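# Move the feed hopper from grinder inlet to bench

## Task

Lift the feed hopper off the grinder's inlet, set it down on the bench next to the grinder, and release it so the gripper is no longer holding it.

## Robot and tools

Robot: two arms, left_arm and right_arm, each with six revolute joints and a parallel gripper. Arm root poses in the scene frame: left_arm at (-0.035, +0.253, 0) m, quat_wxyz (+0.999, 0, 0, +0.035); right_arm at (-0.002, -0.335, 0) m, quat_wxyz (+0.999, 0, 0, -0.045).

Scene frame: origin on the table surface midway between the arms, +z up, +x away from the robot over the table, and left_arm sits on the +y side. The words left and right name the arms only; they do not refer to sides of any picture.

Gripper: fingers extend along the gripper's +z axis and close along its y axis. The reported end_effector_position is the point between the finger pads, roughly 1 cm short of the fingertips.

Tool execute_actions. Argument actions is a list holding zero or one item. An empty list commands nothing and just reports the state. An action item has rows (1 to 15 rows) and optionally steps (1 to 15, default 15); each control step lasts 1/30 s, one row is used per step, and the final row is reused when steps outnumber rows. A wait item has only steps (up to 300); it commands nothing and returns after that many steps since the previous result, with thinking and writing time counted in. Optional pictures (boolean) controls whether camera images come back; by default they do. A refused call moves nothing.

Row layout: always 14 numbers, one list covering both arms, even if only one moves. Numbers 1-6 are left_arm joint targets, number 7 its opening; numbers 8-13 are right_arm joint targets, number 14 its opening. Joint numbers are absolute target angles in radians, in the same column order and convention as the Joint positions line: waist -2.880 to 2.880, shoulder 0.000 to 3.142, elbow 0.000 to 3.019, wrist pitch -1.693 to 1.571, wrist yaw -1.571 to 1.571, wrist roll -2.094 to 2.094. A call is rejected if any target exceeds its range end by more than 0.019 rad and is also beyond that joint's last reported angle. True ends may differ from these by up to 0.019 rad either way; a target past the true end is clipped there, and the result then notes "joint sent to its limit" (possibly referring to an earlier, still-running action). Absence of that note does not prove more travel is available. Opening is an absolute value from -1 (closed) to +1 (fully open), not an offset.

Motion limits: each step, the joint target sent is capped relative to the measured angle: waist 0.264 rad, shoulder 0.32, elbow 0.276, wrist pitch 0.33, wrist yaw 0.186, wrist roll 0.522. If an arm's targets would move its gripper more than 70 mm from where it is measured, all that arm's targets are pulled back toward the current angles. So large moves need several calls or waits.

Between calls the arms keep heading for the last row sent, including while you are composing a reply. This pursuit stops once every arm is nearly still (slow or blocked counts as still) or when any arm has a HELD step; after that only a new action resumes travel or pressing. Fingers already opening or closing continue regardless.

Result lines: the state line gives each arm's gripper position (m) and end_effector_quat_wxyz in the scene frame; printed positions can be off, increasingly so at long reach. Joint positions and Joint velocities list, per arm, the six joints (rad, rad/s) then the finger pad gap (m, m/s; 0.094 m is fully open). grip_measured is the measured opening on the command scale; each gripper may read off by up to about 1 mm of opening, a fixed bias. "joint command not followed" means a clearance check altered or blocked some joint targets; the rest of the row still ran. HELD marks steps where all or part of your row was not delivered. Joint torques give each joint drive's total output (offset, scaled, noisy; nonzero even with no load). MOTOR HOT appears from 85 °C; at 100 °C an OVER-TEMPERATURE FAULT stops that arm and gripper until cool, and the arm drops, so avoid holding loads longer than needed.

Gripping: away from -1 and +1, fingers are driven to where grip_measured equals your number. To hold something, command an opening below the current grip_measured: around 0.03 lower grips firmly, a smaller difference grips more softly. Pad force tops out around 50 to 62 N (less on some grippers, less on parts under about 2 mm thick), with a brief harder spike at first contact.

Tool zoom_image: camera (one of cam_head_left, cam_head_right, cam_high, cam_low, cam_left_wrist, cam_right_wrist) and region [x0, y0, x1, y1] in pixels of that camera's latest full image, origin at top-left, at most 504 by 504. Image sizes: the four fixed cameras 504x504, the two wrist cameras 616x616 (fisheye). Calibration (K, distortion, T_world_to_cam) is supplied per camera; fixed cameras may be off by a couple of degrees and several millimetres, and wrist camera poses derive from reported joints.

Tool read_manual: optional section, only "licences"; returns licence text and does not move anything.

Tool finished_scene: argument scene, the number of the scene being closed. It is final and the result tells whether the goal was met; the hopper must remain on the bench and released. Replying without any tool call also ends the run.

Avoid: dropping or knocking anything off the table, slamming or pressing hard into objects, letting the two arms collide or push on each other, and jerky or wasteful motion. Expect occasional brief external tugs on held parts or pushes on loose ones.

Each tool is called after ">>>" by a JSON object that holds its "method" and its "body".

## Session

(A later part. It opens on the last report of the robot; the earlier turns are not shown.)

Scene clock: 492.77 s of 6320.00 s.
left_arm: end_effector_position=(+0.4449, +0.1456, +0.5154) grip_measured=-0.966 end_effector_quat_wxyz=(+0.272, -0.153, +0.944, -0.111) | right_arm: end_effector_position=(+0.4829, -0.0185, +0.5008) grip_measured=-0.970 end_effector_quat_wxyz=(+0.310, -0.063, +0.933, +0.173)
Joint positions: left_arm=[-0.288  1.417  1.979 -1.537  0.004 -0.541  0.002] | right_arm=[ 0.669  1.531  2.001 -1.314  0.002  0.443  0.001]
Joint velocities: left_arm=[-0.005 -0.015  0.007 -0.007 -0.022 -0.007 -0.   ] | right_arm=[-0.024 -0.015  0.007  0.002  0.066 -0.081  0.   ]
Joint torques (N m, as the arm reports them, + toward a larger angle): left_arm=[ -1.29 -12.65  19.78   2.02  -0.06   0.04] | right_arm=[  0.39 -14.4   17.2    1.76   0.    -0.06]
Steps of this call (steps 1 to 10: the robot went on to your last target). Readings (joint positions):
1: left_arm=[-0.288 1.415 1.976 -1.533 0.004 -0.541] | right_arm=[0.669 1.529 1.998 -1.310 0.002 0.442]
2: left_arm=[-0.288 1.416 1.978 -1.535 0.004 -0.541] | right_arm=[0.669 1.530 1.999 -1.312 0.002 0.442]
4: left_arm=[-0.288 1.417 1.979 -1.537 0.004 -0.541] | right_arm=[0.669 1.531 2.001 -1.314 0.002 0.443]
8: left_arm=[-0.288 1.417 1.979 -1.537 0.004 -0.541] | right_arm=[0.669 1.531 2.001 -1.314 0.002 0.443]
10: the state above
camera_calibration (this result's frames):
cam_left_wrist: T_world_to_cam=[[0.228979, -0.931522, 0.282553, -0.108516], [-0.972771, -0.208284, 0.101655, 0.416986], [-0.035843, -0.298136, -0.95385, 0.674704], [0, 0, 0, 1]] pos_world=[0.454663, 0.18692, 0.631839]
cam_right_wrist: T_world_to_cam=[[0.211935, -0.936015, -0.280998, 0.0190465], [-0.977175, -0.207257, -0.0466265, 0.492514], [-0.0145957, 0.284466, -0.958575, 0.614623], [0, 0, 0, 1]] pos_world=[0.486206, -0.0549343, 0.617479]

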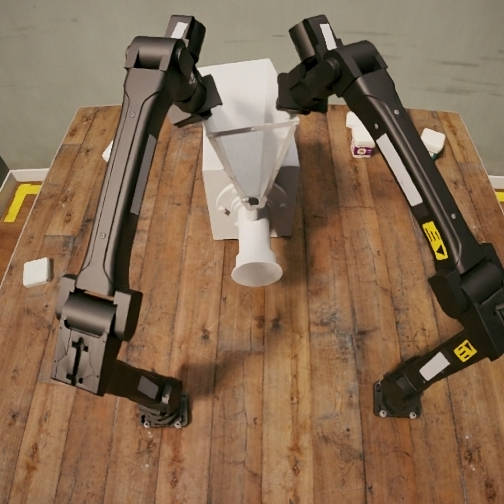

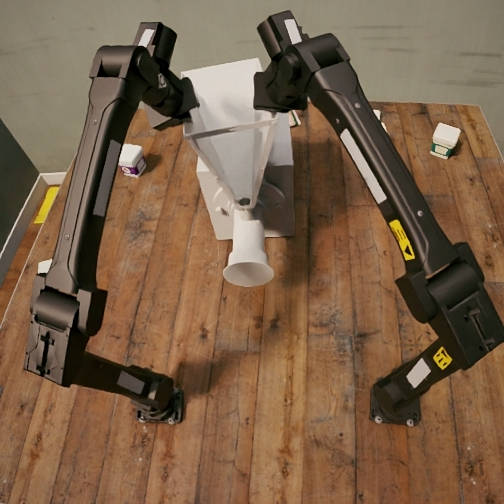

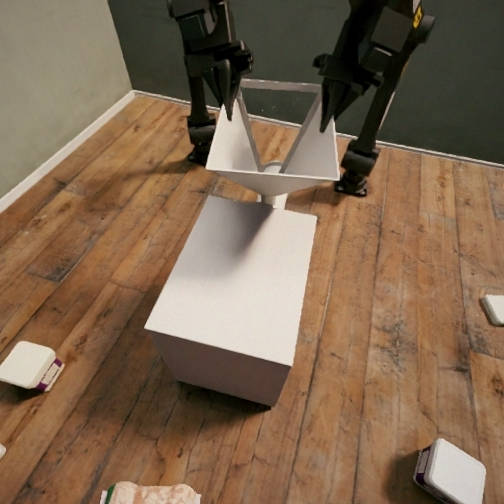

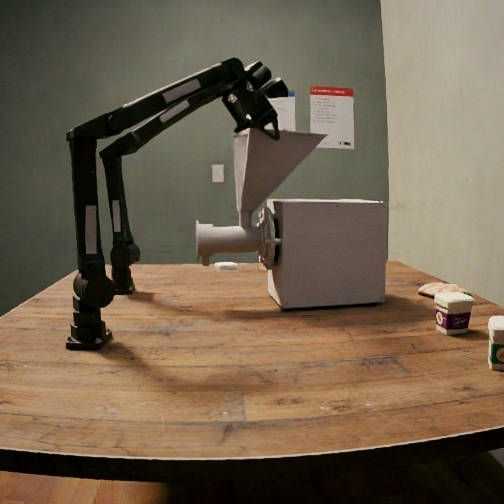

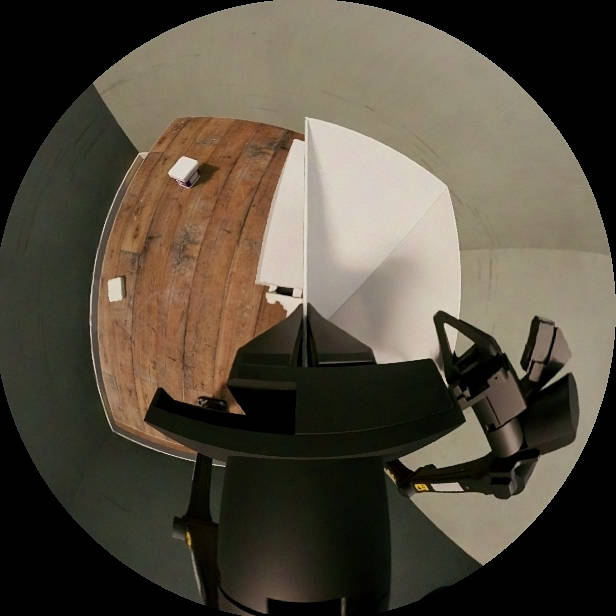

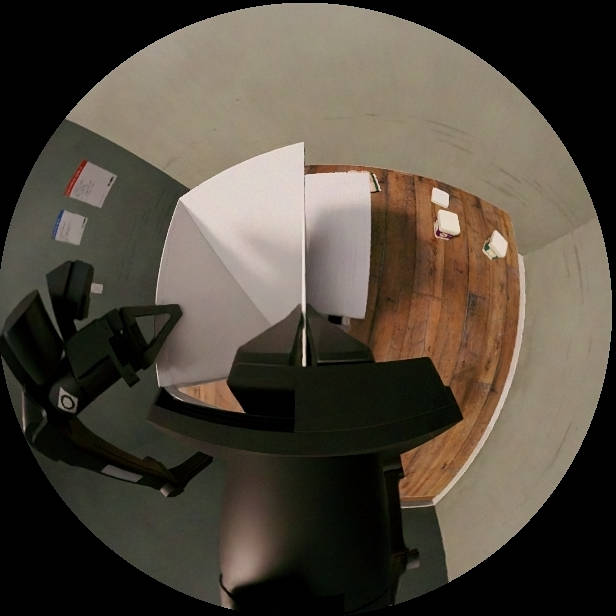

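>>> {"method": "execute_actions", "body": {"actions": [{"rows": [[-0.285, 1.391, 2.065, -1.515, 0.003, -0.54, -1, 0.668, 1.517, 2.09, -1.3, 0.001, 0.438, -1],[-0.285, 1.391, 2.045, -1.51, 0.003, -0.54, -1, 0.668, 1.519, 2.07, -1.297, 0.001, 0.438, -1],[-0.285, 1.392, 2.025, -1.505, 0.003, -0.54, -1, 0.668, 1.521, 2.05, -1.294, 0.001, 0.438, -1],[-0.285, 1.393, 2.005, -1.5, 0.003, -0.54, -1, 0.668, 1.523, 2.035, -1.291, 0.001, 0.438, -1],[-0.285, 1.394, 1.985, -1.496, 0.003, -0.54, -1, 0.668, 1.525, 2.02, -1.288, 0.001, 0.438, -1],[-0.285, 1.395, 1.97, -1.493, 0.003, -0.54, -1, 0.668, 1.527, 2.005, -1.285, 0.001, 0.438, -1],[-0.285, 1.395, 1.955, -1.49, 0.003, -0.54, -1, 0.668, 1.528, 1.992, -1.283, 0.001, 0.438, -1]], "steps": 15}], "pictures": false}}

>>> {"method": "zoom_image", "body": {"camera": "cam_low", "region": [225, 195, 275, 235]}}

>>> {"method": "zoom_image", "body": {"camera": "cam_head_left", "region": [225, 180, 285, 235]}}

>>> {"method": "zoom_image", "body": {"camera": "cam_high", "region": [240, 150, 310, 215]}}

Scene clock: 509.33 s of 6320.00 s.
left_arm: end_effector_position=(+0.4453, +0.1457, +0.5134) grip_measured=-0.966 end_effector_quat_wxyz=(+0.277, -0.153, +0.942, -0.113) | right_arm: end_effector_position=(+0.4839, -0.0176, +0.4985) grip_measured=-0.970 end_effector_quat_wxyz=(+0.310, -0.064, +0.933, +0.173)
Joint positions: left_arm=[-0.288  1.406  1.958 -1.516  0.004 -0.541  0.002] | right_arm=[ 0.669  1.532  1.996 -1.308  0.001  0.443  0.001]
Joint velocities: left_arm=[ 0.005  0.005  0.007 -0.002 -0.037  0.007  0.   ] | right_arm=[-0.005 -0.005 -0.002 -0.002 -0.066 -0.022 -0.001]
Joint torques (N m, as the arm reports them, + toward a larger angle): left_arm=[ -1.15 -11.55   9.55   2.45  -0.05   0.04] | right_arm=[  0.58 -14.01   8.48   2.56  -0.02  -0.11]
Steps of this call (steps 1 to 15: the robot went on to your last target; steps 16 to 90: nothing new was sent; then 13.07 s passed at rest; steps 91 to 105: all 15 steps of this action). Readings (joint positions):
91: left_arm=[-0.288 1.417 1.979 -1.537 0.004 -0.541] | right_arm=[0.669 1.531 2.001 -1.314 0.002 0.443]
92: left_arm=[-0.288 1.417 1.979 -1.537 0.004 -0.541] | right_arm=[0.669 1.531 2.001 -1.314 0.002 0.443]
94: left_arm=[-0.288 1.417 1.979 -1.537 0.004 -0.541] | right_arm=[0.669 1.532 2.001 -1.314 0.002 0.443]
98: left_arm=[-0.288 1.410 1.964 -1.522 0.004 -0.541] | right_arm=[0.669 1.532 1.996 -1.309 0.002 0.443]
105: the state above

Region (225, 195, 275, 235) of cam_low's 504x504 image, scaled by 10.080, with more detail than that image has; it fills the top 403 rows of this view, and the rest is white.

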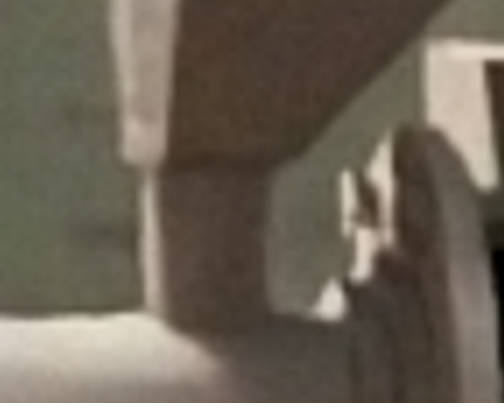

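Region (225, 180, 285, 235) of cam_head_left's 504x504 image, scaled by 8.400, with more detail than that image has; it fills the top 462 rows of this view, and the rest is white.

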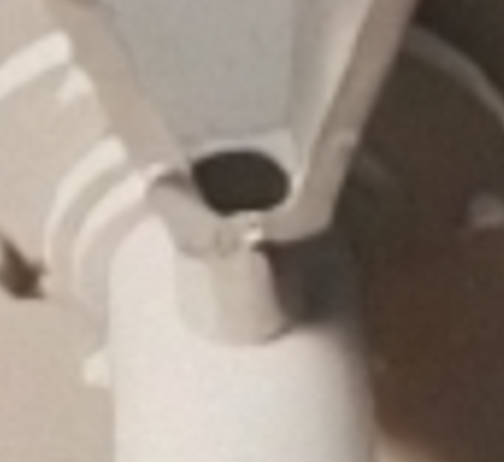

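Region (240, 150, 310, 215) of cam_high's 504x504 image, scaled by 7.200, with more detail than that image has; it fills the top 468 rows of this view, and the rest is white.

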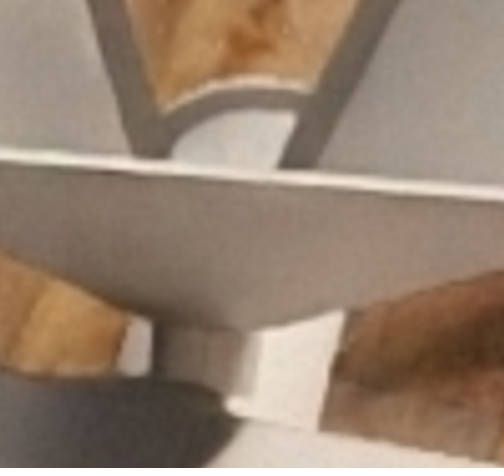

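>>> {"method": "zoom_image", "body": {"camera": "cam_low", "region": [215, 110, 335, 250]}}

Region (215, 110, 335, 250) of cam_low's 504x504 image, scaled by 3.600, with more detail than that image has; it fills the left 432 columns of this view, and the rest is white.

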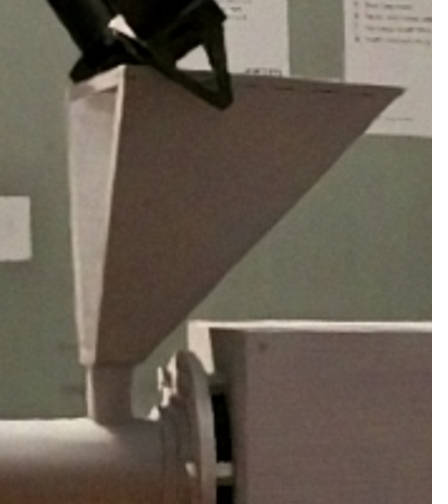

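>>> {"method": "execute_actions", "body": {"actions": [{"rows": [[-0.29, 1.395, 1.956, -1.5, -0.003, -0.55, -1, 0.665, 1.534, 2.01, -1.295, -0.007, 0.434, -1],[-0.293, 1.393, 1.954, -1.505, -0.01, -0.56, -1, 0.662, 1.539, 2.02, -1.3, -0.015, 0.425, -1],[-0.296, 1.39, 1.951, -1.505, -0.017, -0.57, -1, 0.66, 1.543, 2.026, -1.305, -0.023, 0.416, -1],[-0.299, 1.387, 1.948, -1.505, -0.024, -0.58, -1, 0.658, 1.546, 2.03, -1.305, -0.031, 0.408, -1],[-0.302, 1.384, 1.945, -1.505, -0.031, -0.59, -1, 0.656, 1.549, 2.033, -1.305, -0.039, 0.399, -1],[-0.305, 1.381, 1.942, -1.505, -0.038, -0.6, -1, 0.654, 1.552, 2.036, -1.305, -0.047, 0.39, -1],[-0.307, 1.378, 1.939, -1.505, -0.045, -0.61, -1, 0.652, 1.555, 2.04, -1.305, -0.055, 0.382, -1],[-0.31, 1.375, 1.936, -1.505, -0.052, -0.62, -1, 0.65, 1.558, 2.043, -1.305, -0.062, 0.373, -1],[-0.312, 1.372, 1.933, -1.505, -0.058, -0.63, -1, 0.648, 1.561, 2.046, -1.305, -0.07, 0.364, -1],[-0.315, 1.368, 1.93, -1.505, -0.065, -0.64, -1, 0.645, 1.565, 2.05, -1.305, -0.077, 0.356, -1]], "steps": 15}]}}

Scene clock: 537.23 s of 6320.00 s.
left_arm: end_effector_position=(+0.4368, +0.1486, +0.5135) grip_measured=-0.966 end_effector_quat_wxyz=(+0.283, -0.190, +0.935, -0.100) | right_arm: end_effector_position=(+0.4867, -0.0127, +0.4982) grip_measured=-0.970 end_effector_quat_wxyz=(+0.303, -0.099, +0.929, +0.191)
Joint positions: left_arm=[-0.307  1.383  1.934 -1.515 -0.055 -0.62   0.002] | right_arm=[ 0.653  1.544  2.006 -1.304 -0.07   0.377  0.001]
Joint velocities: left_arm=[-0.005 -0.005 -0.007 -0.002 -0.081 -0.081 -0.001] | right_arm=[-0.005 -0.005 -0.002 -0.007  0.051 -0.139  0.   ]
Joint torques (N m, as the arm reports them, + toward a larger angle): left_arm=[ -2.05 -11.67   9.34   1.74  -0.47  -0.11] | right_arm=[  0.65 -12.11  12.22   1.54  -0.19  -0.14]
Steps of this call (steps 1 to 15: the robot went on to your last target; steps 16 to 90: nothing new was sent; then 24.40 s passed at rest; steps 91 to 105: all 15 steps of this action). Readings (joint positions):
91: left_arm=[-0.288 1.406 1.958 -1.516 0.003 -0.541] | right_arm=[0.669 1.532 1.996 -1.308 -0.001 0.443]
92: left_arm=[-0.288 1.406 1.958 -1.516 0.001 -0.543] | right_arm=[0.669 1.532 1.996 -1.308 -0.003 0.443]
94: left_arm=[-0.289 1.403 1.955 -1.516 -0.004 -0.551] | right_arm=[0.667 1.532 1.996 -1.308 -0.014 0.437]
98: left_arm=[-0.298 1.395 1.946 -1.516 -0.029 -0.578] | right_arm=[0.659 1.534 1.996 -1.304 -0.042 0.412]
105: the state above
camera_calibration (this result's frames):
cam_left_wrist: T_world_to_cam=[[0.29879, -0.910939, 0.284455, -0.137813], [-0.954319, -0.285324, 0.0886895, 0.419965], [0.000371261, -0.29796, -0.954578, 0.65796], [0, 0, 0, 1]] pos_world=[0.441713, 0.190333, 0.630029]
cam_right_wrist: T_world_to_cam=[[0.285613, -0.912831, -0.291831, -0.00721687], [-0.957529, -0.284381, -0.0475987, 0.487243], [-0.0395416, 0.293031, -0.955285, 0.621133], [0, 0, 0, 1]] pos_world=[0.493171, -0.0500366, 0.614445]

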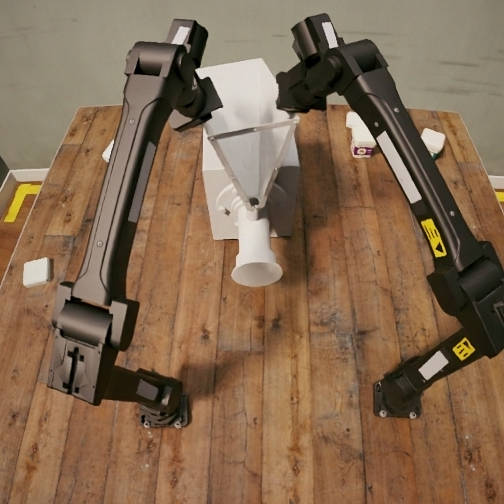

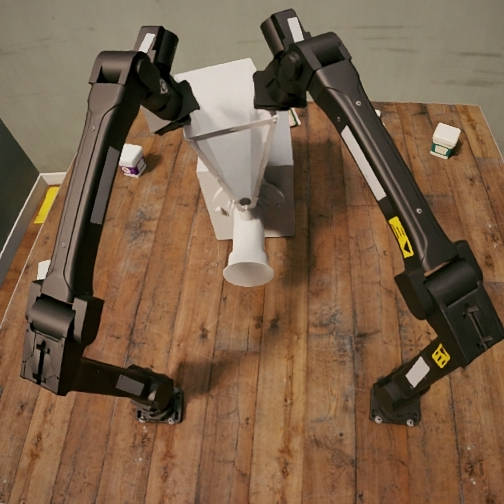

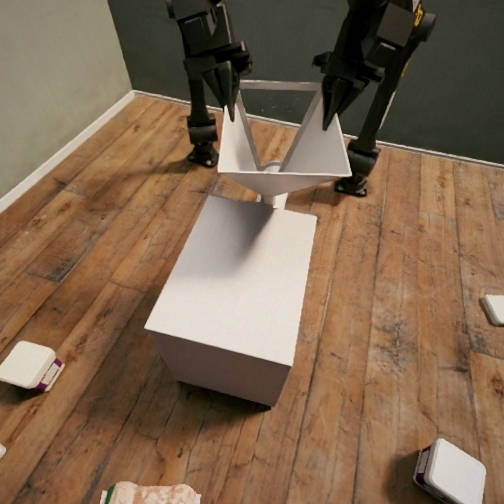

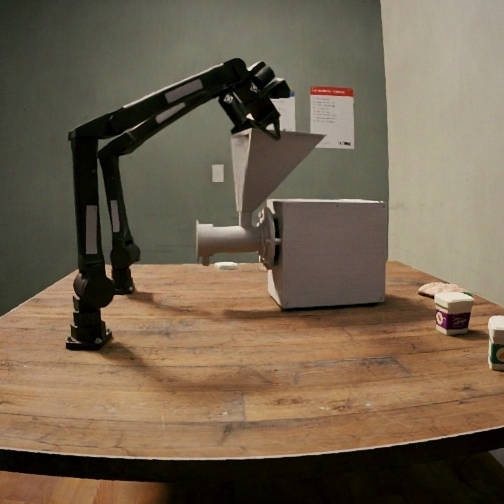

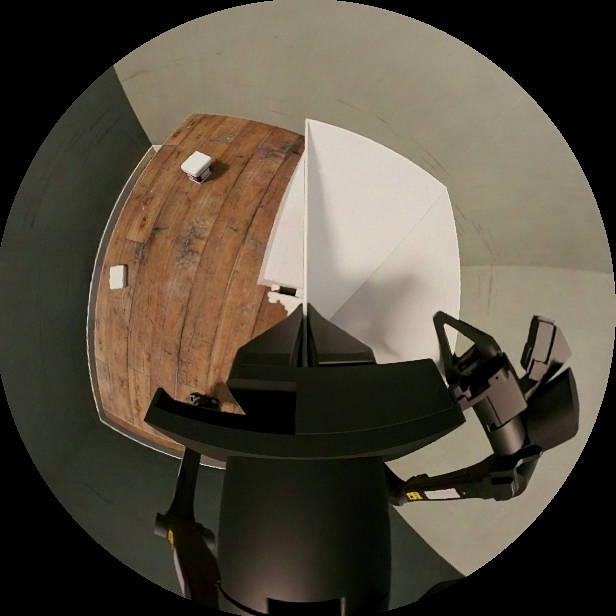

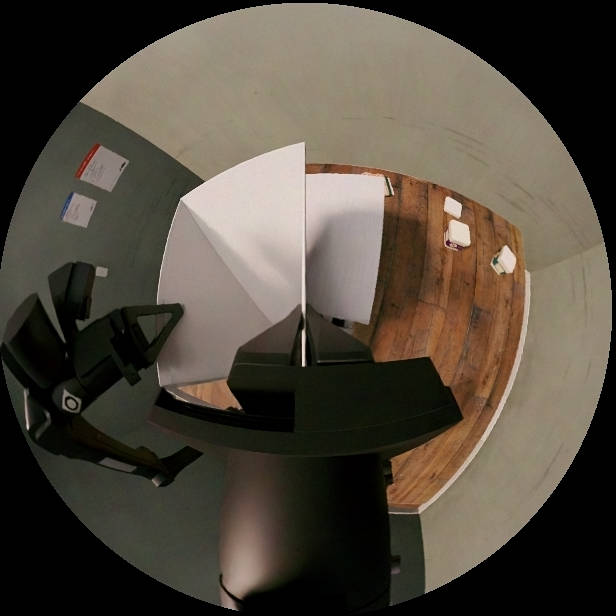

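>>> {"method": "execute_actions", "body": {"actions": [{"rows": [[-0.31, 1.368, 1.96, -1.5, -0.058, -0.625, -1, 0.65, 1.55, 2.05, -1.298, -0.072, 0.37, -1],[-0.308, 1.364, 1.98, -1.496, -0.056, -0.622, -1, 0.652, 1.54, 2.06, -1.29, -0.071, 0.374, -1],[-0.307, 1.36, 1.995, -1.492, -0.055, -0.62, -1, 0.653, 1.53, 2.07, -1.283, -0.07, 0.377, -1],[-0.307, 1.356, 2.01, -1.488, -0.055, -0.62, -1, 0.653, 1.52, 2.078, -1.276, -0.07, 0.377, -1],[-0.307, 1.352, 2.022, -1.484, -0.055, -0.62, -1, 0.653, 1.512, 2.086, -1.27, -0.07, 0.377, -1],[-0.307, 1.348, 2.034, -1.48, -0.055, -0.62, -1, 0.653, 1.504, 2.094, -1.264, -0.07, 0.377, -1],[-0.303, 1.352, 2.036, -1.48, -0.047, -0.608, -1, 0.657, 1.502, 2.092, -1.264, -0.061, 0.388, -1],[-0.3, 1.355, 2.039, -1.48, -0.04, -0.598, -1, 0.66, 1.5, 2.09, -1.264, -0.053, 0.397, -1],[-0.297, 1.358, 2.042, -1.48, -0.033, -0.589, -1, 0.663, 1.498, 2.088, -1.264, -0.045, 0.405, -1],[-0.294, 1.361, 2.045, -1.48, -0.026, -0.58, -1, 0.665, 1.496, 2.086, -1.264, -0.037, 0.413, -1],[-0.291, 1.364, 2.048, -1.48, -0.019, -0.571, -1, 0.667, 1.494, 2.084, -1.264, -0.029, 0.421, -1],[-0.288, 1.367, 2.051, -1.48, -0.012, -0.562, -1, 0.669, 1.492, 2.082, -1.264, -0.021, 0.429, -1],[-0.285, 1.37, 2.054, -1.48, -0.005, -0.553, -1, 0.671, 1.49, 2.08, -1.264, -0.013, 0.437, -1],[-0.282, 1.373, 2.057, -1.48, 0.002, -0.544, -1, 0.673, 1.488, 2.078, -1.264, -0.005, 0.445, -1],[-0.279, 1.376, 2.06, -1.48, 0.009, -0.535, -1, 0.675, 1.486, 2.076, -1.264, 0.003, 0.453, -1]], "steps": 15}], "pictures": false}}

>>> {"method": "execute_actions", "body": {"actions": [{"rows": [[-0.277, 1.379, 2.063, -1.48, 0.016, -0.526, -1, 0.677, 1.484, 2.074, -1.264, 0.011, 0.461, -1],[-0.275, 1.382, 2.066, -1.48, 0.023, -0.517, -1, 0.679, 1.482, 2.072, -1.264, 0.019, 0.469, -1],[-0.273, 1.385, 2.069, -1.48, 0.03, -0.508, -1, 0.681, 1.48, 2.07, -1.264, 0.027, 0.477, -1],[-0.271, 1.388, 2.072, -1.48, 0.037, -0.499, -1, 0.683, 1.478, 2.068, -1.264, 0.035, 0.485, -1],[-0.269, 1.391, 2.075, -1.48, 0.044, -0.49, -1, 0.685, 1.476, 2.066, -1.264, 0.043, 0.493, -1],[-0.267, 1.394, 2.078, -1.48, 0.051, -0.481, -1, 0.687, 1.474, 2.064, -1.264, 0.051, 0.501, -1],[-0.265, 1.397, 2.08, -1.48, 0.058, -0.472, -1, 0.689, 1.472, 2.062, -1.264, 0.059, 0.509, -1],[-0.263, 1.4, 2.082, -1.48, 0.065, -0.463, -1, 0.691, 1.47, 2.06, -1.264, 0.067, 0.517, -1]], "steps": 15}]}}

Scene clock: 568.83 s of 6320.00 s.
left_arm: end_effector_position=(+0.4408, +0.1472, +0.5169) grip_measured=-0.966 end_effector_quat_wxyz=(+0.280, -0.168, +0.938, -0.114) | right_arm: end_effector_position=(+0.4876, -0.0148, +0.5018) grip_measured=-0.970 end_effector_quat_wxyz=(+0.314, -0.076, +0.929, +0.180)
Joint positions: left_arm=[-0.291  1.394  1.953 -1.515 -0.008 -0.573  0.002] | right_arm=[ 0.664  1.54   2.008 -1.299 -0.019  0.418  0.001]
Joint velocities: left_arm=[ 0.034 -0.005  0.012 -0.007  0.227  0.168 -0.   ] | right_arm=[ 0.034 -0.024  0.007 -0.022  0.125  0.154 -0.001]
Joint torques (N m, as the arm reports them, + toward a larger angle): left_arm=[ -0.88 -12.13  20.03   2.83   0.42   0.17] | right_arm=[  1.83 -17.38  14.2    3.     0.57   0.14]
Steps of this call (steps 1 to 15: the robot went on to your last target; steps 16 to 90: nothing new was sent; then 28.10 s passed at rest; steps 91 to 105: all 15 steps of this action). Readings (joint positions):
91: left_arm=[-0.307 1.383 1.934 -1.515 -0.055 -0.621] | right_arm=[0.653 1.544 2.006 -1.304 -0.071 0.375]
92: left_arm=[-0.307 1.383 1.934 -1.515 -0.055 -0.621] | right_arm=[0.653 1.544 2.007 -1.303 -0.071 0.375]
94: left_arm=[-0.307 1.382 1.936 -1.515 -0.055 -0.621] | right_arm=[0.653 1.544 2.007 -1.302 -0.071 0.375]
98: left_arm=[-0.307 1.382 1.939 -1.515 -0.051 -0.618] | right_arm=[0.653 1.544 2.008 -1.299 -0.064 0.380]
105: the state above

Scene clock: 569.33 s of 6320.00 s.
left_arm: end_effector_position=(+0.4468, +0.1445, +0.5167) grip_measured=-0.966 end_effector_quat_wxyz=(+0.274, -0.135, +0.944, -0.125) | right_arm: end_effector_position=(+0.4831, -0.0195, +0.5028) grip_measured=-0.970 end_effector_quat_wxyz=(+0.318, -0.044, +0.933, +0.164)
Joint positions: left_arm=[-0.275  1.413  1.973 -1.519  0.046 -0.505  0.002] | right_arm=[ 0.68   1.531  2.005 -1.315  0.045  0.478  0.001]
Joint velocities: left_arm=[-0.015 -0.005 -0.007 -0.012 -0.022  0.051  0.002] | right_arm=[-0.005 -0.005 -0.007  0.012 -0.051  0.007  0.   ]
Joint torques (N m, as the arm reports them, + toward a larger angle): left_arm=[ -0.51 -11.56  20.26   3.07   0.78   0.41] | right_arm=[  1.45 -18.59  13.11   3.49   0.73   0.43]
Steps of this call (steps 1 to 15: all 15 steps of this action). Readings (joint positions):
1: left_arm=[-0.289 1.395 1.953 -1.515 -0.004 -0.568] | right_arm=[0.665 1.540 2.008 -1.300 -0.014 0.423]
2: left_arm=[-0.288 1.396 1.955 -1.515 0.002 -0.563] | right_arm=[0.667 1.539 2.008 -1.301 -0.008 0.428]
4: left_arm=[-0.284 1.400 1.958 -1.515 0.013 -0.549] | right_arm=[0.670 1.537 2.008 -1.305 0.007 0.440]
8: left_arm=[-0.278 1.408 1.968 -1.518 0.037 -0.521] | right_arm=[0.677 1.534 2.008 -1.313 0.035 0.464]
15: the state above
camera_calibration (this result's frames):
cam_left_wrist: T_world_to_cam=[[0.187221, -0.93504, 0.301079, -0.100771], [-0.981642, -0.16672, 0.0926477, 0.421114], [-0.0364334, -0.312897, -0.949088, 0.675585], [0, 0, 0, 1]] pos_world=[0.456864, 0.187372, 0.632515]
cam_right_wrist: T_world_to_cam=[[0.172847, -0.945776, -0.275013, 0.0343383], [-0.984935, -0.164476, -0.0533995, 0.500594], [0.00527084, 0.2801, -0.959956, 0.607909], [0, 0, 0, 1]] pos_world=[0.483913, -0.0554635, 0.619741]

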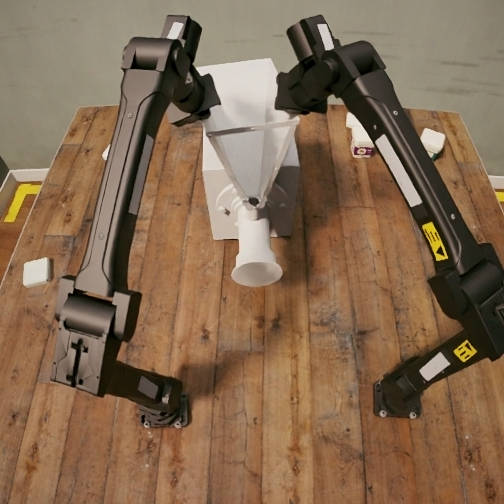

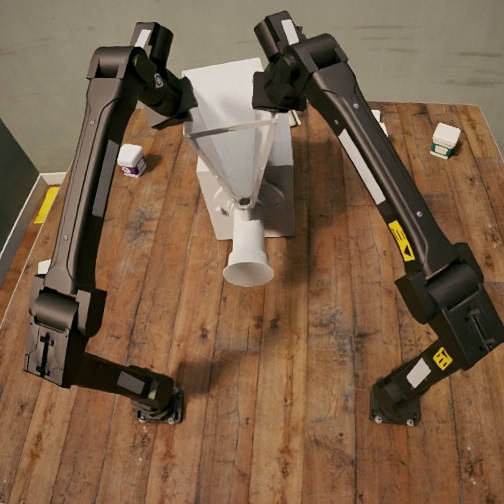

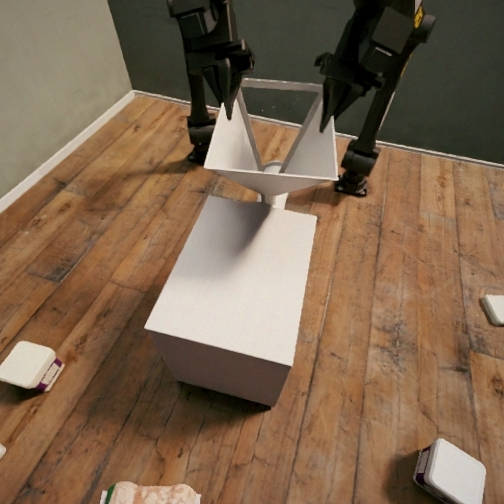

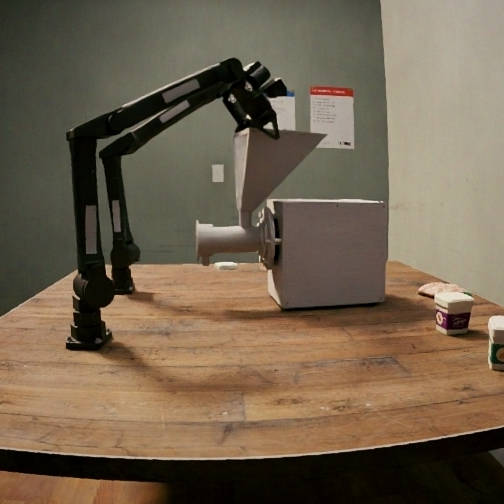

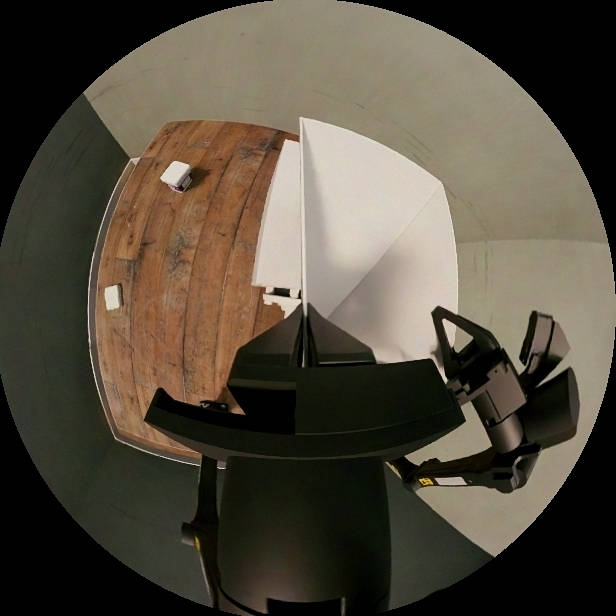

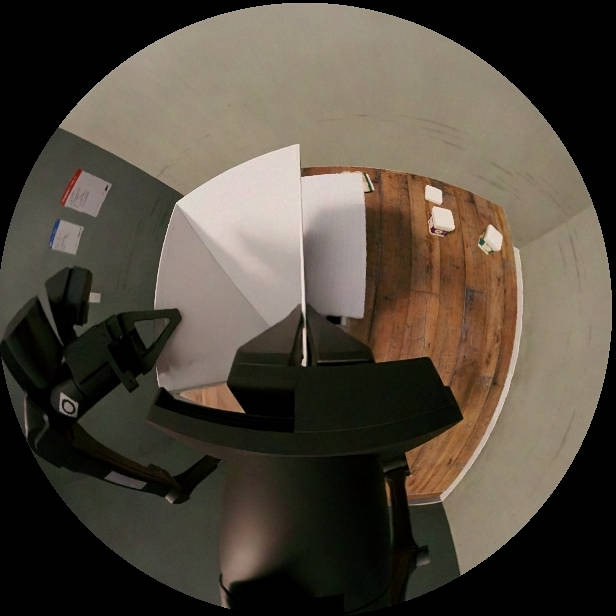

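>>> {"method": "execute_actions", "body": {"actions": [{"rows": [[-0.267, 1.401, 2.06, -1.485, 0.06, -0.475, -1, 0.688, 1.482, 2.05, -1.272, 0.06, 0.505, -1],[-0.27, 1.402, 2.04, -1.49, 0.055, -0.485, -1, 0.686, 1.494, 2.04, -1.28, 0.054, 0.495, -1],[-0.273, 1.403, 2.02, -1.495, 0.05, -0.495, -1, 0.684, 1.506, 2.03, -1.288, 0.049, 0.487, -1],[-0.275, 1.404, 2.005, -1.5, 0.046, -0.503, -1, 0.682, 1.516, 2.022, -1.295, 0.045, 0.48, -1],[-0.275, 1.405, 1.995, -1.505, 0.044, -0.507, -1, 0.68, 1.524, 2.016, -1.302, 0.043, 0.477, -1],[-0.275, 1.406, 1.99, -1.51, 0.044, -0.507, -1, 0.68, 1.53, 2.014, -1.308, 0.043, 0.477, -1],[-0.275, 1.406, 1.99, -1.51, 0.044, -0.507, -1, 0.68, 1.53, 2.014, -1.308, 0.043, 0.477, -1],[-0.275, 1.406, 1.99, -1.51, 0.044, -0.507, -1, 0.68, 1.53, 2.014, -1.308, 0.043, 0.477, -1],[-0.275, 1.406, 1.99, -1.51, 0.044, -0.507, -0.9, 0.68, 1.53, 2.014, -1.308, 0.043, 0.477, -0.9],[-0.275, 1.406, 1.99, -1.51, 0.044, -0.507, -0.7, 0.68, 1.53, 2.014, -1.308, 0.043, 0.477, -0.7],[-0.275, 1.406, 1.99, -1.51, 0.044, -0.507, -0.4, 0.68, 1.53, 2.014, -1.308, 0.043, 0.477, -0.4]], "steps": 15}], "pictures": false}}

Scene clock: 601.87 s of 6320.00 s.
left_arm: end_effector_position=(+0.4461, +0.1452, +0.5167) grip_measured=-0.402 end_effector_quat_wxyz=(+0.274, -0.137, +0.944, -0.124) | right_arm: end_effector_position=(+0.4826, -0.0191, +0.5008) grip_measured=-0.403 end_effector_quat_wxyz=(+0.315, -0.046, +0.934, +0.164)
Joint positions: left_arm=[-0.275  1.412  1.973 -1.522  0.043 -0.507  0.028] | right_arm=[ 0.68   1.531  2.001 -1.316  0.041  0.477  0.028]
Joint velocities: left_arm=[-0.015 -0.005 -0.002 -0.007 -0.037 -0.007  0.001] | right_arm=[-0.005 -0.005  0.002 -0.007  0.022 -0.007  0.003]
Joint torques (N m, as the arm reports them, + toward a larger angle): left_arm=[ -1.31 -11.39  11.51   1.77   0.05   0.02] | right_arm=[  0.16 -13.63   9.83   1.64   0.13   0.04]
Steps of this call (steps 1 to 15: the robot went on to your last target; steps 16 to 90: nothing new was sent; then 29.03 s passed at rest; steps 91 to 105: all 15 steps of this action). Readings (joint positions):
91: left_arm=[-0.275 1.413 1.973 -1.519 0.046 -0.505] | right_arm=[0.680 1.531 2.004 -1.316 0.045 0.478]
92: left_arm=[-0.275 1.413 1.973 -1.519 0.046 -0.505] | right_arm=[0.680 1.531 2.003 -1.316 0.044 0.478]
94: left_arm=[-0.275 1.414 1.973 -1.521 0.044 -0.505] | right_arm=[0.680 1.531 2.002 -1.316 0.042 0.478]
98: left_arm=[-0.275 1.414 1.973 -1.522 0.043 -0.507] | right_arm=[0.680 1.531 2.001 -1.316 0.040 0.477]
105: the state above

>>> {"method": "execute_actions", "body": {"actions": [{"rows": [[-0.275, 1.405, 2.02, -1.53, 0.04, -0.507, -0.4, 0.68, 1.52, 2.04, -1.33, 0.04, 0.477, -0.4],[-0.275, 1.404, 2.035, -1.545, 0.036, -0.507, -0.4, 0.68, 1.515, 2.06, -1.35, 0.036, 0.477, -0.4],[-0.275, 1.403, 2.05, -1.56, 0.032, -0.507, -0.4, 0.68, 1.51, 2.08, -1.37, 0.032, 0.477, -0.4],[-0.275, 1.402, 2.065, -1.575, 0.028, -0.507, -0.4, 0.68, 1.505, 2.1, -1.39, 0.028, 0.477, -0.4],[-0.275, 1.401, 2.08, -1.59, 0.024, -0.507, -0.4, 0.68, 1.5, 2.12, -1.41, 0.024, 0.477, -0.4],[-0.275, 1.4, 2.095, -1.605, 0.02, -0.507, -0.4, 0.68, 1.495, 2.14, -1.43, 0.02, 0.477, -0.4],[-0.275, 1.4, 2.11, -1.62, 0.016, -0.507, -0.4, 0.68, 1.49, 2.16, -1.45, 0.016, 0.477, -0.4],[-0.275, 1.4, 2.125, -1.635, 0.012, -0.507, -0.4, 0.68, 1.485, 2.18, -1.47, 0.012, 0.477, -0.4],[-0.275, 1.4, 2.14, -1.65, 0.008, -0.507, -0.4, 0.68, 1.48, 2.2, -1.49, 0.008, 0.477, -0.4],[-0.275, 1.4, 2.155, -1.665, 0.0, -0.507, -0.4, 0.68, 1.475, 2.22, -1.51, 0.0, 0.477, -0.4]], "steps": 15}], "pictures": false}}

Scene clock: 651.90 s of 6320.00 s.
left_arm: end_effector_position=(+0.4125, +0.1591, +0.5685) grip_measured=-0.402 end_effector_quat_wxyz=(+0.292, -0.142, +0.939, -0.110) | right_arm: end_effector_position=(+0.4337, -0.0443, +0.5775) grip_measured=-0.403 end_effector_quat_wxyz=(+0.321, -0.052, +0.927, +0.187)
Joint positions: left_arm=[-0.275  1.398  2.116 -1.653  0.004 -0.507  0.028] | right_arm=[ 0.68   1.488  2.174 -1.495  0.005  0.477  0.028]
Joint velocities: left_arm=[ 0.005 -0.073  0.017 -0.042 -0.022 -0.022 -0.001] | right_arm=[ 0.005 -0.259  0.173 -0.046  0.037  0.022  0.001]
Joint torques (N m, as the arm reports them, + toward a larger angle): left_arm=[-1.45 -9.39 12.55  0.95 -0.16  0.02] | right_arm=[  0.92 -10.91  10.65   0.99  -0.17   0.02]
Steps of this call (steps 1 to 15: the robot went on to your last target; steps 16 to 90: nothing new was sent; then 46.53 s passed at rest; steps 91 to 105: all 15 steps of this action). Readings (joint positions):
91: left_arm=[-0.275 1.412 1.973 -1.522 0.043 -0.507] | right_arm=[0.680 1.531 2.001 -1.317 0.041 0.477]
92: left_arm=[-0.275 1.412 1.974 -1.524 0.041 -0.507] | right_arm=[0.680 1.531 2.002 -1.322 0.041 0.477]
94: left_arm=[-0.275 1.412 1.984 -1.543 0.035 -0.507] | right_arm=[0.680 1.531 2.012 -1.349 0.036 0.477]
98: left_arm=[-0.275 1.412 2.040 -1.598 0.019 -0.507] | right_arm=[0.680 1.529 2.073 -1.421 0.021 0.477]
105: the state above

>>> {"method": "execute_actions", "body": {"actions": [{"rows": [[-0.29, 1.41, 2.17, -1.67, 0.0, -0.45, -0.6, 0.6, 1.47, 2.2, -1.5, 0.0, 0.4, -1],[-0.305, 1.425, 2.185, -1.675, 0.0, -0.4, -0.8, 0.52, 1.45, 2.15, -1.45, 0.0, 0.3, -1],[-0.32, 1.44, 2.2, -1.68, 0.0, -0.35, -1, 0.44, 1.4, 2.05, -1.35, 0.0, 0.2, -1],[-0.335, 1.455, 2.215, -1.685, 0.0, -0.3, -1, 0.36, 1.35, 1.9, -1.2, 0.0, 0.1, -1],[-0.35, 1.47, 2.23, -1.685, 0.0, -0.25, -1, 0.3, 1.3, 1.75, -1.05, 0.0, 0.0, -1],[-0.365, 1.48, 2.24, -1.685, 0.0, -0.2, -1, 0.25, 1.25, 1.6, -0.9, 0.0, 0.0, -1],[-0.38, 1.49, 2.25, -1.685, 0.0, -0.15, -1, 0.25, 1.2, 1.45, -0.7, 0.0, 0.0, -1],[-0.39, 1.5, 2.25, -1.685, 0.0, -0.1, -1, 0.25, 1.15, 1.3, -0.5, 0.0, 0.0, -1],[-0.4, 1.5, 2.25, -1.685, 0.0, -0.05, -1, 0.25, 1.1, 1.1, -0.3, 0.0, 0.0, -1],[-0.406, 1.5, 2.25, -1.685, 0.0, 0.0, -1, 0.25, 1.0, 0.9, -0.1, 0.0, 0.0, -1],[-0.406, 1.5, 2.25, -1.685, 0.0, 0.0, -1, 0.25, 0.9, 0.45, 0.47, 0.0, 0.0, -1]], "steps": 15}], "pictures": false}}

>>> {"method": "execute_actions", "body": {"actions": [{"steps": 40}], "pictures": false}}

Scene clock: 669.17 s of 6320.00 s.
left_arm: end_effector_position=(+0.4315, +0.0870, +0.5565) grip_measured=-0.977 end_effector_quat_wxyz=(+0.288, +0.129, +0.947, -0.061) | right_arm: end_effector_position=(+0.4616, -0.2665, +0.5270) grip_measured=-0.982 end_effector_quat_wxyz=(+0.593, -0.026, +0.802, +0.068)
Joint positions: left_arm=[-0.411  1.507  2.211 -1.676  0.001 -0.071  0.001] | right_arm=[ 0.238  0.983  1.287 -0.595  0.002  0.082  0.001]
Joint velocities: left_arm=[-0.005  0.103 -0.002  0.007  0.007  0.344 -0.   ] | right_arm=[ 0.034 -2.046 -2.747  3.187  0.037 -0.549  0.   ]
Joint torques (N m, as the arm reports them, + toward a larger angle): left_arm=[ -1.19 -12.99  12.82   0.67  -0.06   0.1 ] | right_arm=[ 1.93 -0.89  8.94  1.17 -0.16 -0.13]
Steps of this call (steps 1 to 30: the robot went on to your last target; steps 31 to 90: nothing new was sent; then 13.77 s passed at rest; steps 91 to 105: all 15 steps of this action). Readings (joint positions):
91: left_arm=[-0.275 1.396 2.117 -1.657 0.003 -0.500] | right_arm=[0.675 1.461 2.190 -1.500 0.002 0.467]
92: left_arm=[-0.276 1.398 2.121 -1.661 0.003 -0.485] | right_arm=[0.659 1.460 2.184 -1.493 -0.003 0.439]
94: left_arm=[-0.287 1.412 2.145 -1.670 0.001 -0.435] | right_arm=[0.593 1.437 2.121 -1.424 -0.004 0.376]
98: left_arm=[-0.345 1.457 2.203 -1.675 0.001 -0.286] | right_arm=[0.399 1.339 1.872 -1.170 -0.004 0.234]
105: the state above

Scene clock: 670.50 s of 6320.00 s.
left_arm: end_effector_position=(+0.4323, +0.0868, +0.5555) grip_measured=-0.977 end_effector_quat_wxyz=(+0.289, +0.158, +0.943, -0.052) | right_arm: end_effector_position=(+0.4176, -0.2727, +0.2777) grip_measured=-0.982 end_effector_quat_wxyz=(+0.689, -0.049, +0.721, +0.054)
Joint positions: left_arm=[-0.411  1.509  2.211 -1.676  0.001 -0.01   0.001] | right_arm=[0.238 0.908 0.411 0.453 0.002 0.011 0.001]
Joint velocities: left_arm=[-0.005 -0.005 -0.007 -0.007  0.066  0.037 -0.001] | right_arm=[-0.015 -0.015  0.002 -0.002  0.022 -0.081 -0.   ]
Joint torques (N m, as the arm reports them, + toward a larger angle): left_arm=[ -1.19 -12.08  12.74   0.86  -0.04   0.09] | right_arm=[ 2.13 -2.62 12.06  2.44 -0.14 -0.1 ]
Steps of this call (steps 1 to 40: the robot went on to your last target). Readings (joint positions):
1: left_arm=[-0.411 1.510 2.211 -1.676 0.001 -0.058] | right_arm=[0.238 0.920 1.191 -0.488 0.002 0.068]
2: left_arm=[-0.411 1.511 2.211 -1.676 0.001 -0.049] | right_arm=[0.238 0.869 1.109 -0.395 0.002 0.058]
4: left_arm=[-0.411 1.511 2.211 -1.676 0.001 -0.035] | right_arm=[0.238 0.819 0.986 -0.262 0.002 0.049]
8: left_arm=[-0.411 1.509 2.211 -1.676 0.001 -0.020] | right_arm=[0.238 0.833 0.784 -0.030 0.002 0.038]
40: the state above

>>> {"method": "execute_actions", "body": {"actions": [{"rows": [[-0.406, 1.5, 2.25, -1.685, 0.0, 0.0, -1, 0.3, 0.9, 0.47, 0.47, 0.0, 0.0, -1],[-0.406, 1.5, 2.25, -1.685, 0.0, 0.0, -1, 0.35, 0.9, 0.47, 0.47, 0.0, 0.0, -1],[-0.406, 1.5, 2.25, -1.685, 0.0, 0.0, -1, 0.4, 0.9, 0.47, 0.47, 0.0, 0.0, -1],[-0.406, 1.5, 2.25, -1.685, 0.0, 0.0, -1, 0.45, 0.9, 0.47, 0.47, 0.0, 0.0, -1],[-0.406, 1.5, 2.25, -1.685, 0.0, 0.0, -1, 0.5, 0.9, 0.47, 0.47, 0.0, 0.0, -1],[-0.406, 1.5, 2.25, -1.685, 0.0, 0.0, -1, 0.55, 0.9, 0.47, 0.47, 0.0, 0.0, -1],[-0.406, 1.5, 2.25, -1.685, 0.0, 0.0, -1, 0.6, 0.9, 0.47, 0.47, 0.0, 0.0, -1],[-0.406, 1.5, 2.25, -1.685, 0.0, 0.0, -1, 0.65, 0.9, 0.47, 0.47, 0.0, 0.0, -1],[-0.406, 1.5, 2.25, -1.685, 0.0, 0.0, -1, 0.7, 0.9, 0.47, 0.47, 0.0, 0.0, -1],[-0.406, 1.5, 2.25, -1.685, 0.0, 0.0, -1, 0.74, 0.9, 0.47, 0.47, 0.0, 0.0, -1],[-0.406, 1.5, 2.25, -1.685, 0.0, 0.0, -1, 0.77, 0.9, 0.47, 0.47, 0.0, 0.0, -1],[-0.406, 1.5, 2.25, -1.685, 0.0, 0.0, -1, 0.79, 0.9, 0.47, 0.47, 0.0, 0.0, -1],[-0.406, 1.5, 2.25, -1.685, 0.0, 0.0, -1, 0.80, 0.9, 0.47, 0.47, 0.0, 0.0, -1]], "steps": 15}], "pictures": false}}

>>> {"method": "execute_actions", "body": {"actions": [{"steps": 12}]}}

Scene clock: 681.13 s of 6320.00 s.
left_arm: end_effector_position=(+0.4323, +0.0868, +0.5555) grip_measured=-0.977 end_effector_quat_wxyz=(+0.289, +0.158, +0.943, -0.052) | right_arm: end_effector_position=(+0.3199, -0.0560, +0.2828) grip_measured=-0.982 end_effector_quat_wxyz=(+0.649, -0.249, +0.675, +0.246)
Joint positions: left_arm=[-0.411  1.509  2.211 -1.676  0.001 -0.01   0.001] | right_arm=[ 0.804  0.908  0.42   0.453 -0.     0.009  0.001]
Joint velocities: left_arm=[-0.005 -0.005  0.002 -0.012 -0.022 -0.081  0.   ] | right_arm=[ 0.132  0.005 -0.017 -0.017 -0.11   0.051  0.   ]
Joint torques (N m, as the arm reports them, + toward a larger angle): left_arm=[ -1.15 -12.09  12.82   0.84  -0.03   0.09] | right_arm=[-0.77 -4.64 13.11  2.58  0.01 -0.18]
Steps of this call (steps 1 to 15: the robot went on to your last target; steps 16 to 90: nothing new was sent; then 7.13 s passed at rest; steps 91 to 105: all 15 steps of this action). Readings (joint positions):
91: left_arm=[-0.411 1.509 2.211 -1.676 0.001 -0.010] | right_arm=[0.243 0.908 0.411 0.453 0.003 0.011]
92: left_arm=[-0.411 1.509 2.211 -1.676 0.001 -0.010] | right_arm=[0.257 0.908 0.411 0.453 0.003 0.011]
94: left_arm=[-0.411 1.509 2.211 -1.676 0.001 -0.010] | right_arm=[0.328 0.908 0.412 0.453 0.003 0.011]
98: left_arm=[-0.411 1.509 2.211 -1.676 0.001 -0.010] | right_arm=[0.552 0.908 0.418 0.453 0.003 0.010]
105: the state above

Scene clock: 681.53 s of 6320.00 s.
left_arm: end_effector_position=(+0.4323, +0.0868, +0.5555) grip_measured=-0.977 end_effector_quat_wxyz=(+0.289, +0.158, +0.943, -0.052) | right_arm: end_effector_position=(+0.3195, -0.0555, +0.2828) grip_measured=-0.982 end_effector_quat_wxyz=(+0.649, -0.249, +0.675, +0.246)
Joint positions: left_arm=[-0.411  1.509  2.211 -1.676  0.001 -0.01   0.001] | right_arm=[ 0.806  0.908  0.42   0.453 -0.     0.009  0.001]
Joint velocities: left_arm=[-0.005 -0.015 -0.007 -0.002 -0.051 -0.066 -0.   ] | right_arm=[-0.024  0.005  0.012 -0.007 -0.007 -0.007  0.   ]
Joint torques (N m, as the arm reports them, + toward a larger angle): left_arm=[ -1.19 -12.09  12.82   0.85  -0.04   0.09] | right_arm=[-0.58 -3.38 13.11  2.55 -0.01 -0.14]
Steps of this call (steps 1 to 12: the robot went on to your last target). Readings (joint positions):
1: left_arm=[-0.411 1.509 2.211 -1.676 0.001 -0.010] | right_arm=[0.806 0.908 0.420 0.453 -0.000 0.009]
2: left_arm=[-0.411 1.509 2.211 -1.676 0.001 -0.010] | right_arm=[0.806 0.908 0.420 0.453 -0.000 0.009]
4: left_arm=[-0.411 1.509 2.211 -1.676 0.001 -0.010] | right_arm=[0.806 0.908 0.420 0.453 -0.000 0.009]
8: left_arm=[-0.411 1.509 2.211 -1.676 0.001 -0.010] | right_arm=[0.806 0.908 0.420 0.453 -0.000 0.009]
12: the state above
camera_calibration (this result's frames):
cam_left_wrist: T_world_to_cam=[[-0.326868, -0.945064, -0.00348512, 0.228604], [-0.94451, 0.326545, 0.0356397, 0.366474], [-0.0325437, 0.0149412, -0.999359, 0.691657], [0, 0, 0, 1]] pos_world=[0.443371, 0.0860406, 0.678949]
cam_right_wrist: T_world_to_cam=[[0.647996, -0.761425, -0.0182604, -0.246126], [-0.476253, -0.386363, -0.789878, 0.355224], [0.594378, 0.520534, -0.612992, 0.134649], [0, 0, 0, 1]] pos_world=[0.248632, -0.120251, 0.358628]

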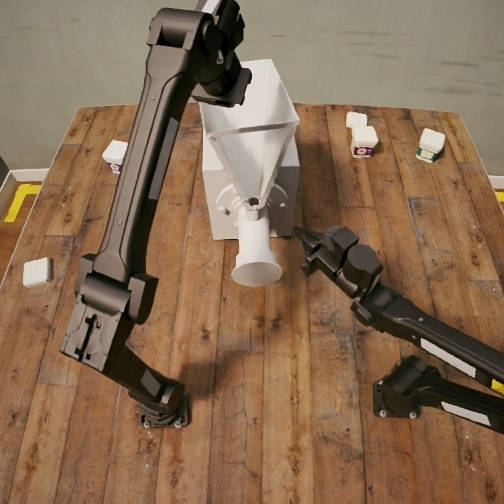

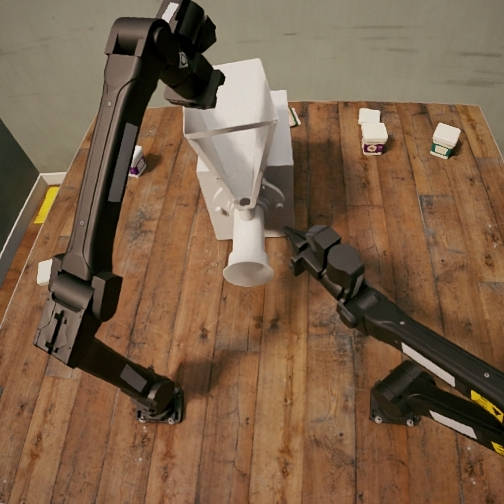

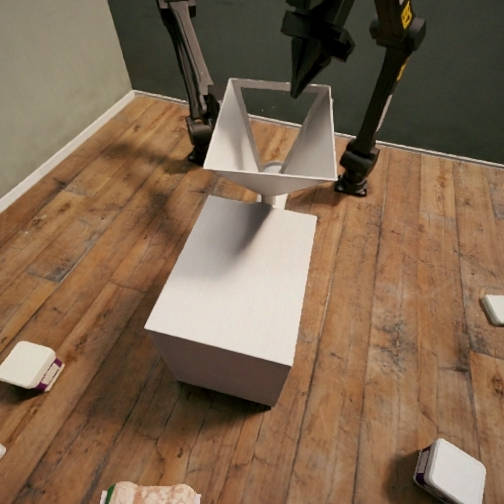

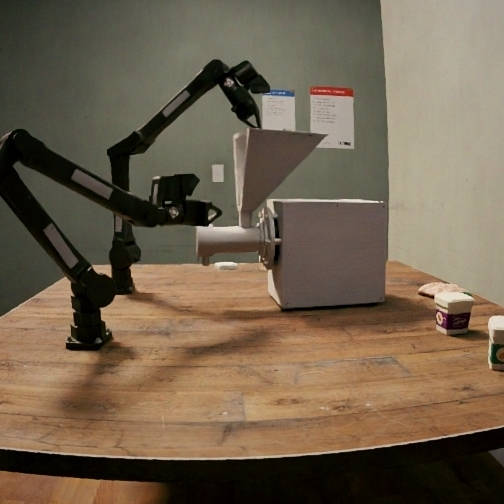

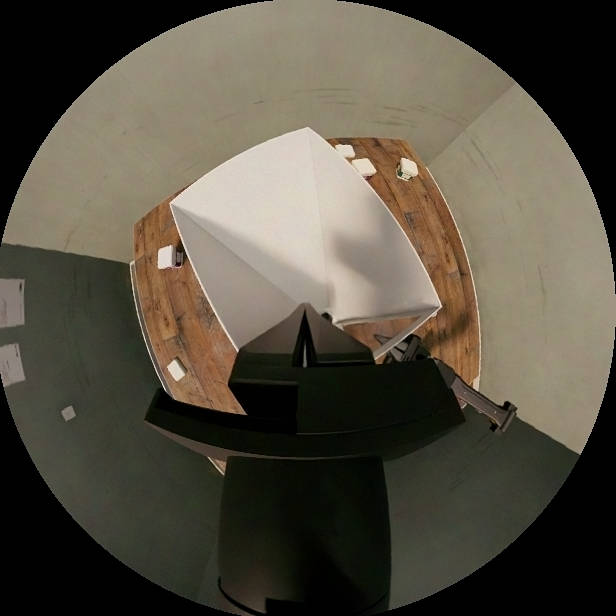

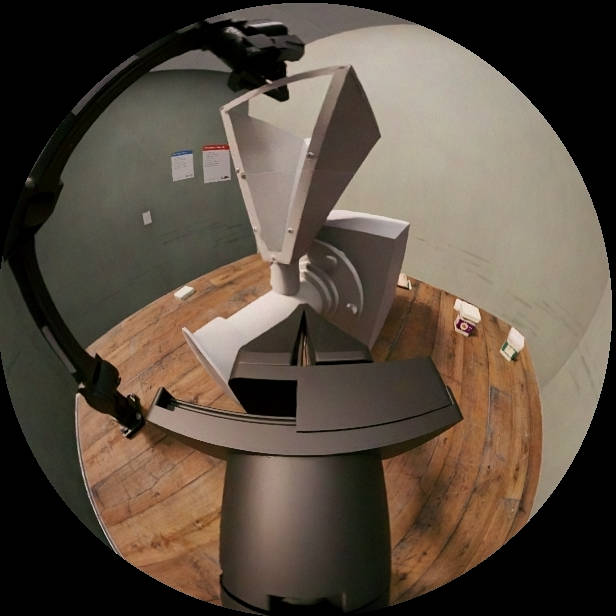

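>>> {"method": "zoom_image", "body": {"camera": "cam_right_wrist", "region": [245, 225, 335, 315]}}

Region (245, 225, 335, 315) of cam_right_wrist's 616x616 image, scaled by 5.600, with more detail than that image has.

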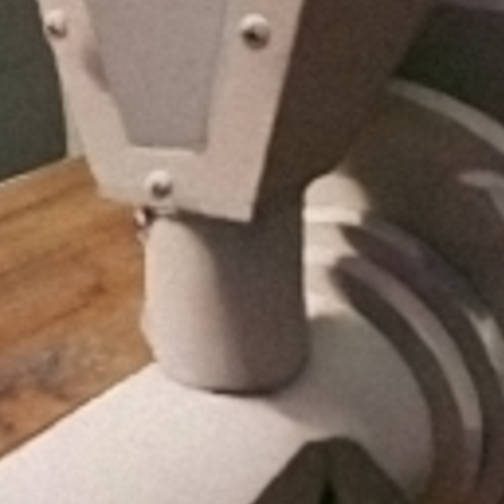

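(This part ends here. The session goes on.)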